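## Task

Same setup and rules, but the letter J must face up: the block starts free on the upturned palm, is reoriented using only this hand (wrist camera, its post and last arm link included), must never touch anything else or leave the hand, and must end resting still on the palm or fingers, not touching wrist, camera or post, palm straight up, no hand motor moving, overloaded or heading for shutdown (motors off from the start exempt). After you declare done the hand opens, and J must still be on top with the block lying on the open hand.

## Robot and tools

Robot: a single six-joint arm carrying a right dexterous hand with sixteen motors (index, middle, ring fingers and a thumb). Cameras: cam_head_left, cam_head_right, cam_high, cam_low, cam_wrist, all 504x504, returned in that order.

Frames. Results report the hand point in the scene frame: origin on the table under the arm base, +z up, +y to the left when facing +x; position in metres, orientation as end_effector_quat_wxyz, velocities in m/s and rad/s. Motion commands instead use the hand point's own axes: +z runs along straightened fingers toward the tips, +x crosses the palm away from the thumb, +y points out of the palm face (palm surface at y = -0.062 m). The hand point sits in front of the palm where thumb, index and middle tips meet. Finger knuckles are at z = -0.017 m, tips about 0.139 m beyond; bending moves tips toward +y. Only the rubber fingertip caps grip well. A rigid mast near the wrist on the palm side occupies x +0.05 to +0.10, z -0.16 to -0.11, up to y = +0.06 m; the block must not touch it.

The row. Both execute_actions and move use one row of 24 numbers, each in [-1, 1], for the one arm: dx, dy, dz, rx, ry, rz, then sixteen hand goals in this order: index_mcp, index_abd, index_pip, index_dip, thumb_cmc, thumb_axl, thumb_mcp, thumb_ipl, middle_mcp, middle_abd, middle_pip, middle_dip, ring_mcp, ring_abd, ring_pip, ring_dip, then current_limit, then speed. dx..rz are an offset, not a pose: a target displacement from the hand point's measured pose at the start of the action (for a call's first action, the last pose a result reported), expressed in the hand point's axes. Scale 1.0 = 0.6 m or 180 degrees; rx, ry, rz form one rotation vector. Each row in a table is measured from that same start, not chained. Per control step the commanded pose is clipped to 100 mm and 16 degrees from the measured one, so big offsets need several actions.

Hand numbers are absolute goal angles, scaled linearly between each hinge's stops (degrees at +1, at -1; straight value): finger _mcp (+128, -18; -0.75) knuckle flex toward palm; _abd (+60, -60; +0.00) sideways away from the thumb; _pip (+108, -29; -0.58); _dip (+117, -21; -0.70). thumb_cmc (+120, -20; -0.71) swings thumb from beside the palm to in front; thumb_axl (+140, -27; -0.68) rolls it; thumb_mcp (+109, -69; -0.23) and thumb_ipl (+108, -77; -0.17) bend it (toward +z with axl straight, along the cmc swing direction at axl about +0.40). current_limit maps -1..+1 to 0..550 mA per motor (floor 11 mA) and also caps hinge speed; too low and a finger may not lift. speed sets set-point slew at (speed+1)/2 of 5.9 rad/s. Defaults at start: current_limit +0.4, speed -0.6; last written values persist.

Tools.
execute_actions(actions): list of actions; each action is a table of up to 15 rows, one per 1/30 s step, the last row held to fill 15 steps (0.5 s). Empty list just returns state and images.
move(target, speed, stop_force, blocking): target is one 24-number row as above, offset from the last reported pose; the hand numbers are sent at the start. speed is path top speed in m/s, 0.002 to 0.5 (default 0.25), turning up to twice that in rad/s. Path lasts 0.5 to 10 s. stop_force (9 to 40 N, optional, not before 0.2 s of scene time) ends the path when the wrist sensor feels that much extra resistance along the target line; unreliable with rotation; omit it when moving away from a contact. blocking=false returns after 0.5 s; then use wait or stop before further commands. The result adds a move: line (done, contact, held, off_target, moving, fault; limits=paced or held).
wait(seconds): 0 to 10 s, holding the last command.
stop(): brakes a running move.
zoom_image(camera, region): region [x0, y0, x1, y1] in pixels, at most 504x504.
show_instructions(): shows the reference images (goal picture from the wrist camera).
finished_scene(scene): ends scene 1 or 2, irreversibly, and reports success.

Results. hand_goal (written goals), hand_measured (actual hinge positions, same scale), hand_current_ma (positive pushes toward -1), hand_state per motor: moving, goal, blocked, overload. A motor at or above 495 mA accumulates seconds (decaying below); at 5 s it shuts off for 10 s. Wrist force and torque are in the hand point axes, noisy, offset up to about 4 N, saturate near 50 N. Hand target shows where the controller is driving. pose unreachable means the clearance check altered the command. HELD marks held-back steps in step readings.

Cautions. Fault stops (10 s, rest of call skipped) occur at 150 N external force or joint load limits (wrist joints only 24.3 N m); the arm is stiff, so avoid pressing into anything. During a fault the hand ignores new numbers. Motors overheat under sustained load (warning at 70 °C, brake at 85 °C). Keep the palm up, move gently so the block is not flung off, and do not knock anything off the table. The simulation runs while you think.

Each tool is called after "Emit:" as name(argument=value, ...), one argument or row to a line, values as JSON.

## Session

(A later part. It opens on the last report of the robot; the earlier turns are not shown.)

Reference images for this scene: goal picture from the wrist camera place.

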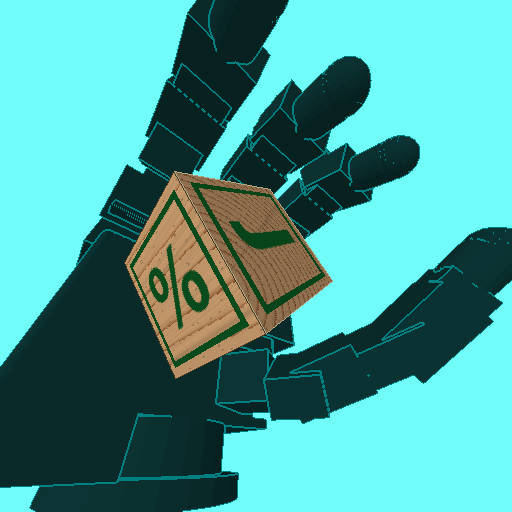

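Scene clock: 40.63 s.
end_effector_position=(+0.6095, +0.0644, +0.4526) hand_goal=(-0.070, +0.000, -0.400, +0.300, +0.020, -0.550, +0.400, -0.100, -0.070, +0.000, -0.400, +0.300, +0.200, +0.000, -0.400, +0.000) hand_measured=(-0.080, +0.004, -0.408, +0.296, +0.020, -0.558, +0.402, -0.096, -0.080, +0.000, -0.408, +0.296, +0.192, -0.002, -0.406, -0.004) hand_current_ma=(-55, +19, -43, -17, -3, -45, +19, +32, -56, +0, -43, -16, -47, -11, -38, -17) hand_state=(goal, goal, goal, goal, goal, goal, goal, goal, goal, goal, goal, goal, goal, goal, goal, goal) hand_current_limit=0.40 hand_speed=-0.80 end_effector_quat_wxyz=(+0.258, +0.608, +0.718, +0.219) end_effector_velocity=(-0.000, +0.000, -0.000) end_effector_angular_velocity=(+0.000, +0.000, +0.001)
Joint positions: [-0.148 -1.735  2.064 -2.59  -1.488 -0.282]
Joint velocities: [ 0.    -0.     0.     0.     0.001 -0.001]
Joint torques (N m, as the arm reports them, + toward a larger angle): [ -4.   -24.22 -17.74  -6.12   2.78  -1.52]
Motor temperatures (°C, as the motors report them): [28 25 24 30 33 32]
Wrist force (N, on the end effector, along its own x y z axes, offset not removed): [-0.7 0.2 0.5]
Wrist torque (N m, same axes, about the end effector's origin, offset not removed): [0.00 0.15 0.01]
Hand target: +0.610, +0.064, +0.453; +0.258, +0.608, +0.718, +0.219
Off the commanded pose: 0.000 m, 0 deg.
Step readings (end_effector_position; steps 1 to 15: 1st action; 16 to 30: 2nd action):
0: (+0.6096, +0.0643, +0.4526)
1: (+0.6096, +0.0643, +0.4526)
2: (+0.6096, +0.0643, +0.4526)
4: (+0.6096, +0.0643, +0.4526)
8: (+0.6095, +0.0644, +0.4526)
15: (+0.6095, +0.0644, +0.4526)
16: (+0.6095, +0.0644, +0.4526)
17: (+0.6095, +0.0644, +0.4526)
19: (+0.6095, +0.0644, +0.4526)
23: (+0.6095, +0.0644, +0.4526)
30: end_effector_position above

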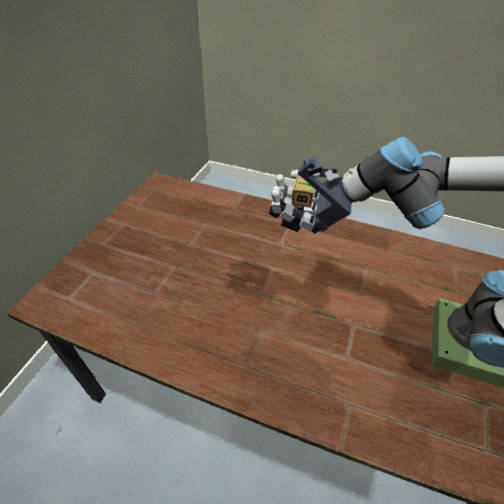

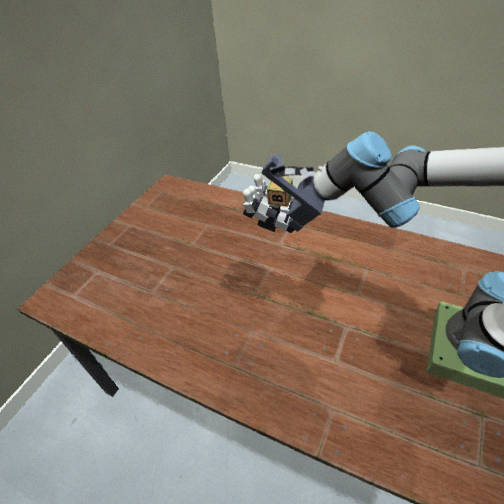

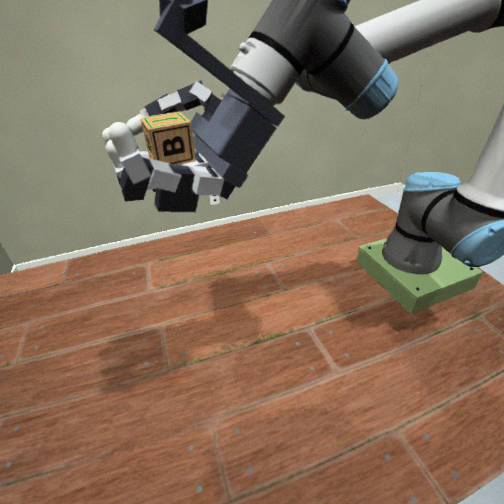

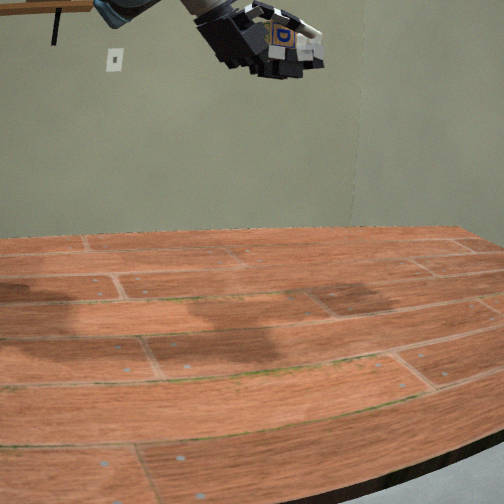

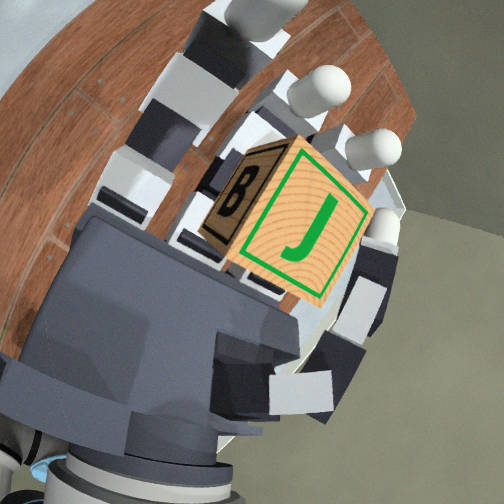

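Emit:
move(
  target=[0,0,0,-0.2813,0,0.038,-0.74,0,-0.45,0.3,0.02,-0.55,0.4,-0.1,-0.74,0,-0.45,0.3,-0.5,0,-0.4,0,0.4,-0.905],
  speed=0.15,
)

Emit:
zoom_image(
  camera="cam_high",
  region=[20, 70, 300, 290],
)

Emit:
zoom_image(
  camera="cam_head_left",
  region=[220, 140, 380, 270],
)

Scene clock: 49.03 s.
end_effector_position=(+0.6094, +0.0644, +0.4526) hand_goal=(-0.740, +0.000, -0.450, +0.300, +0.020, -0.550, +0.400, -0.100, -0.740, +0.000, -0.450, +0.300, -0.500, +0.000, -0.400, +0.000) hand_measured=(-0.750, +0.004, -0.450, +0.296, +0.018, -0.558, +0.402, -0.096, -0.750, +0.000, -0.450, +0.296, -0.508, -0.002, -0.406, -0.004) hand_current_ma=(-55, +15, -1, -17, -12, -45, +19, +29, -55, +0, -1, -16, -47, -11, -38, -16) hand_state=(goal, goal, goal, goal, goal, goal, goal, goal, goal, goal, goal, goal, goal, goal, goal, goal) hand_current_limit=0.40 hand_speed=-0.90 end_effector_quat_wxyz=(+0.480, +0.480, +0.519, +0.519) end_effector_velocity=(+0.000, +0.001, +0.000) end_effector_angular_velocity=(+0.002, -0.013, -0.000)
Joint positions: [-0.171 -1.169  2.221 -4.197 -1.329 -0.012]
Joint velocities: [ 0.002  0.011 -0.006 -0.018 -0.002  0.004]
Joint torques (N m, as the arm reports them, + toward a larger angle): [  7.46 -26.44 -19.58  -4.97  -2.45   2.32]
Motor temperatures (°C, as the motors report them): [28 25 24 30 33 32]
Wrist force (N, on the end effector, along its own x y z axes, offset not removed): [0.7 1.2 -0.9]
Wrist torque (N m, same axes, about the end effector's origin, offset not removed): [0.40 0.12 0.06]
Hand target: +0.609, +0.064, +0.453; +0.480, +0.480, +0.519, +0.519
Off the commanded pose: 0.000 m, 0 deg.
move: done

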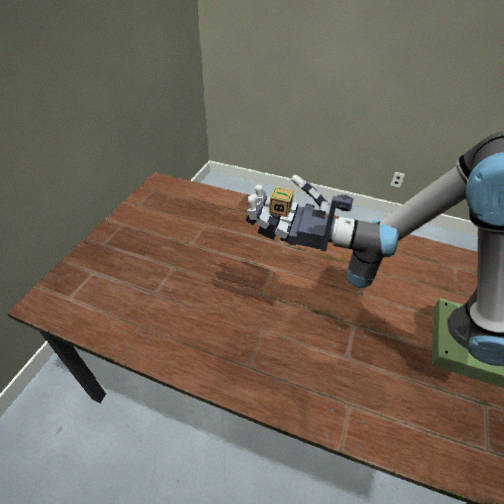

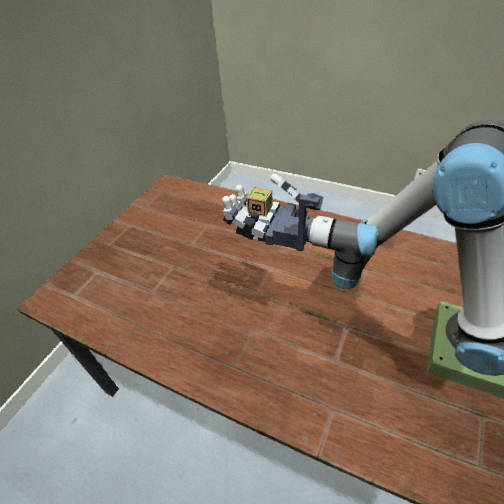

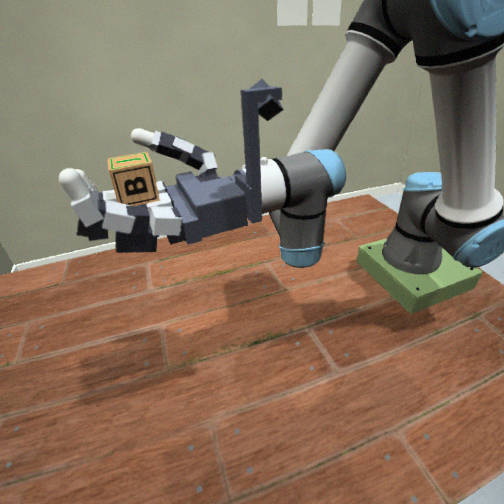

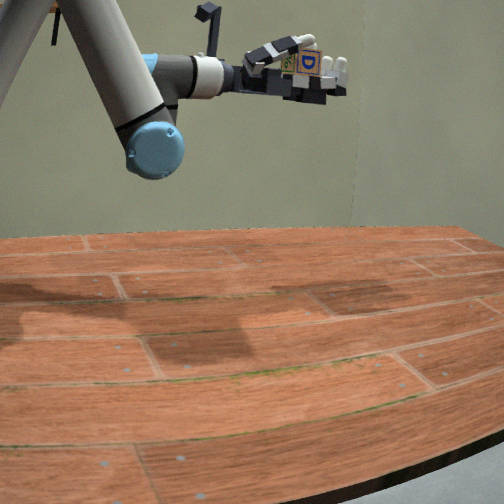

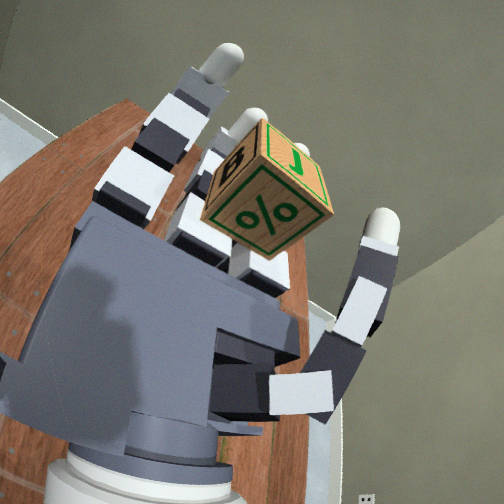

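Region (20, 70, 300, 290) of cam_high's 504x504 image, scaled by 1.800, with more detail than that image has; it fills the top 396 rows of this view, and the rest is white.

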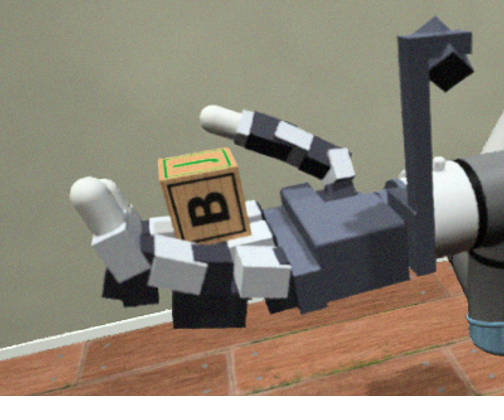

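Region (220, 140, 380, 270) of cam_head_left's 504x504 image, scaled by 3.150, with more detail than that image has; it fills the top 410 rows of this view, and the rest is white.

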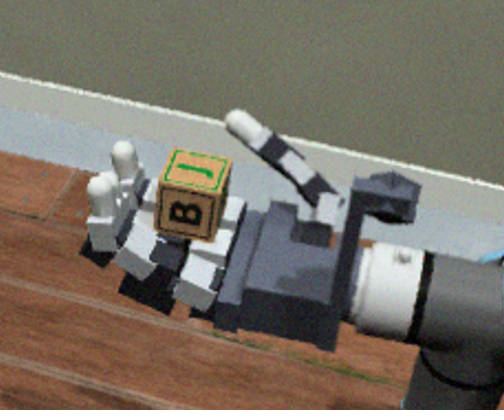

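Emit:
execute_actions(
  actions=[
    [[0,0,0,0,0,0,-0.74,0,-0.57,-0.6,-0.5,-0.6,-0.1,-0.1,-0.74,0,-0.57,-0.6,-0.74,0,-0.57,-0.6,0.4,-0.55]],
    [[0,0,0,0,0,0,-0.74,0,-0.57,-0.6,-0.5,-0.6,-0.1,-0.1,-0.74,0,-0.57,-0.6,-0.74,0,-0.57,-0.6,0.4,-0.55]],
    [[0,0,0,0,0,0,-0.74,0,-0.57,-0.6,-0.5,-0.6,-0.1,-0.1,-0.74,0,-0.57,-0.6,-0.74,0,-0.57,-0.6,0.4,-0.55]],
  ],
)

Emit:
zoom_image(
  camera="cam_high",
  region=[0, 70, 300, 290],
)

Emit:
zoom_image(
  camera="cam_low",
  region=[220, 20, 390, 130],
)

Scene clock: 56.70 s.
end_effector_position=(+0.6094, +0.0645, +0.4526) hand_goal=(-0.740, +0.000, -0.570, -0.600, -0.500, -0.600, -0.100, -0.100, -0.740, +0.000, -0.570, -0.600, -0.740, +0.000, -0.570, -0.600) hand_measured=(-0.750, +0.004, -0.570, -0.598, -0.508, -0.602, -0.098, -0.098, -0.750, +0.000, -0.570, -0.598, -0.748, -0.002, -0.570, -0.598) hand_current_ma=(-59, +15, -3, +12, -48, -7, +12, +13, -57, +0, -3, +12, -52, -11, -4, +12) hand_state=(goal, goal, goal, goal, goal, goal, goal, goal, goal, goal, goal, goal, goal, goal, goal, goal) hand_current_limit=0.40 hand_speed=-0.55 end_effector_quat_wxyz=(+0.480, +0.480, +0.519, +0.519) end_effector_velocity=(+0.000, -0.000, +0.000) end_effector_angular_velocity=(+0.000, -0.000, -0.000)
Joint positions: [-0.171 -1.169  2.221 -4.197 -1.329 -0.012]
Joint velocities: [-0. -0. -0.  0. -0.  0.]
Joint torques (N m, as the arm reports them, + toward a larger angle): [ -4.33 -39.82  -6.66   0.13   2.47  -1.84]
Motor temperatures (°C, as the motors report them): [28 25 24 30 33 32]
Wrist force (N, on the end effector, along its own x y z axes, offset not removed): [-2.1 -0.8 -0.9]
Wrist torque (N m, same axes, about the end effector's origin, offset not removed): [0.23 0.53 -0.02]
Hand target: +0.609, +0.064, +0.453; +0.480, +0.480, +0.519, +0.519
Off the commanded pose: 0.000 m, 0 deg.
Step readings (end_effector_position; steps 1 to 15: 1st action; 16 to 30: 2nd action; 31 to 45: 3rd action):
0: (+0.6094, +0.0644, +0.4526)
1: (+0.6094, +0.0644, +0.4526)
2: (+0.6094, +0.0644, +0.4527)
4: (+0.6094, +0.0644, +0.4527)
8: (+0.6094, +0.0644, +0.4526)
15: (+0.6094, +0.0645, +0.4526)
16: (+0.6094, +0.0645, +0.4526)
17: (+0.6094, +0.0645, +0.4526)
19: (+0.6094, +0.0645, +0.4526)
23: (+0.6094, +0.0645, +0.4526)
30: (+0.6094, +0.0645, +0.4526)
31: (+0.6094, +0.0645, +0.4526)
32: (+0.6094, +0.0645, +0.4526)
34: (+0.6094, +0.0645, +0.4526)
38: (+0.6094, +0.0645, +0.4526)
45: end_effector_position above

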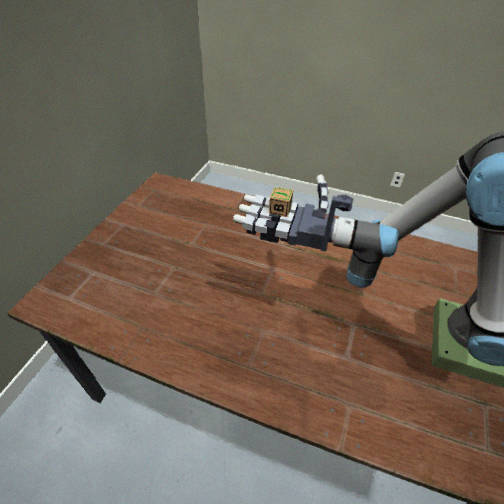

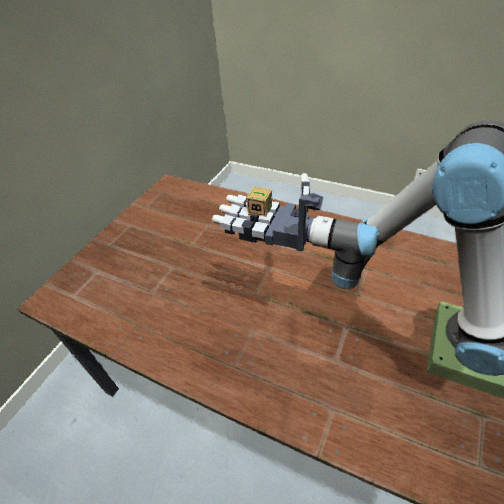

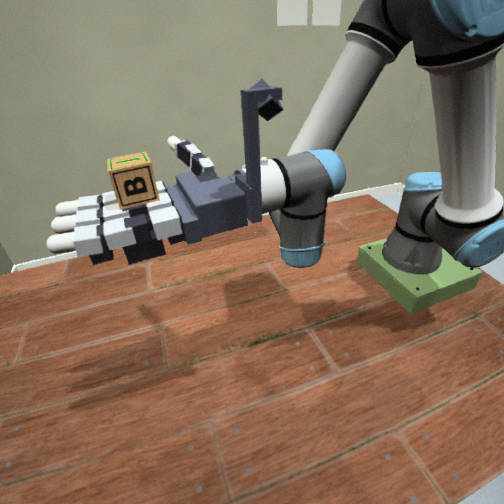

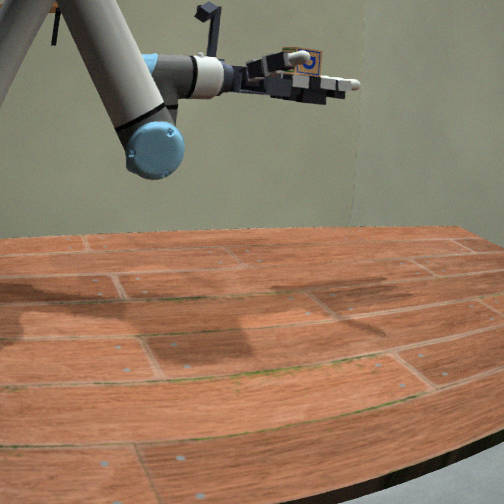

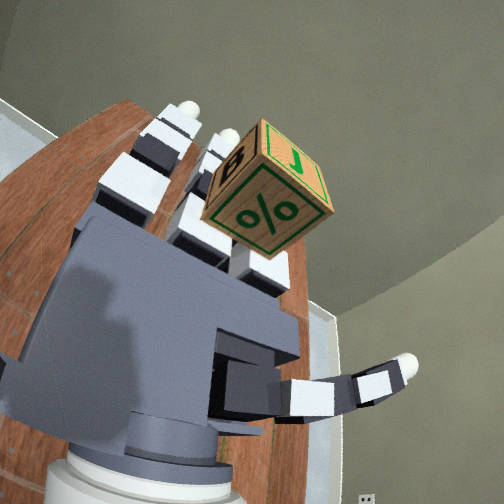

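Region (0, 70, 300, 290) of cam_high's 504x504 image, scaled by 1.680, with more detail than that image has; it fills the top 370 rows of this view, and the rest is white.

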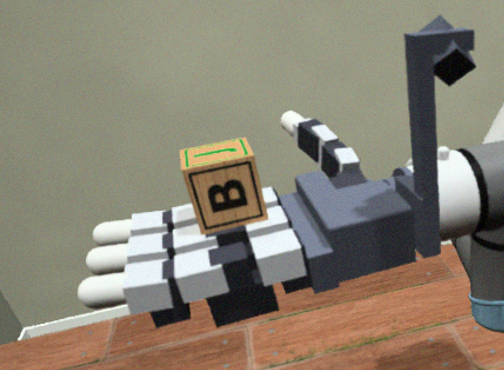

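Region (220, 20, 390, 130) of cam_low's 504x504 image, scaled by 2.965, with more detail than that image has; it fills the top 326 rows of this view, and the rest is white.

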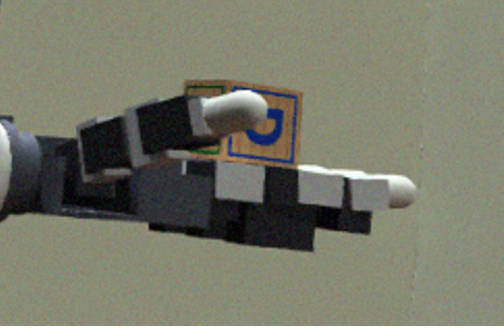

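J is on top, and the block lies flat and still on the open fingers with the palm level.

Emit:
finished_scene(
  scene=2,
)

The scene is finished: the task was done.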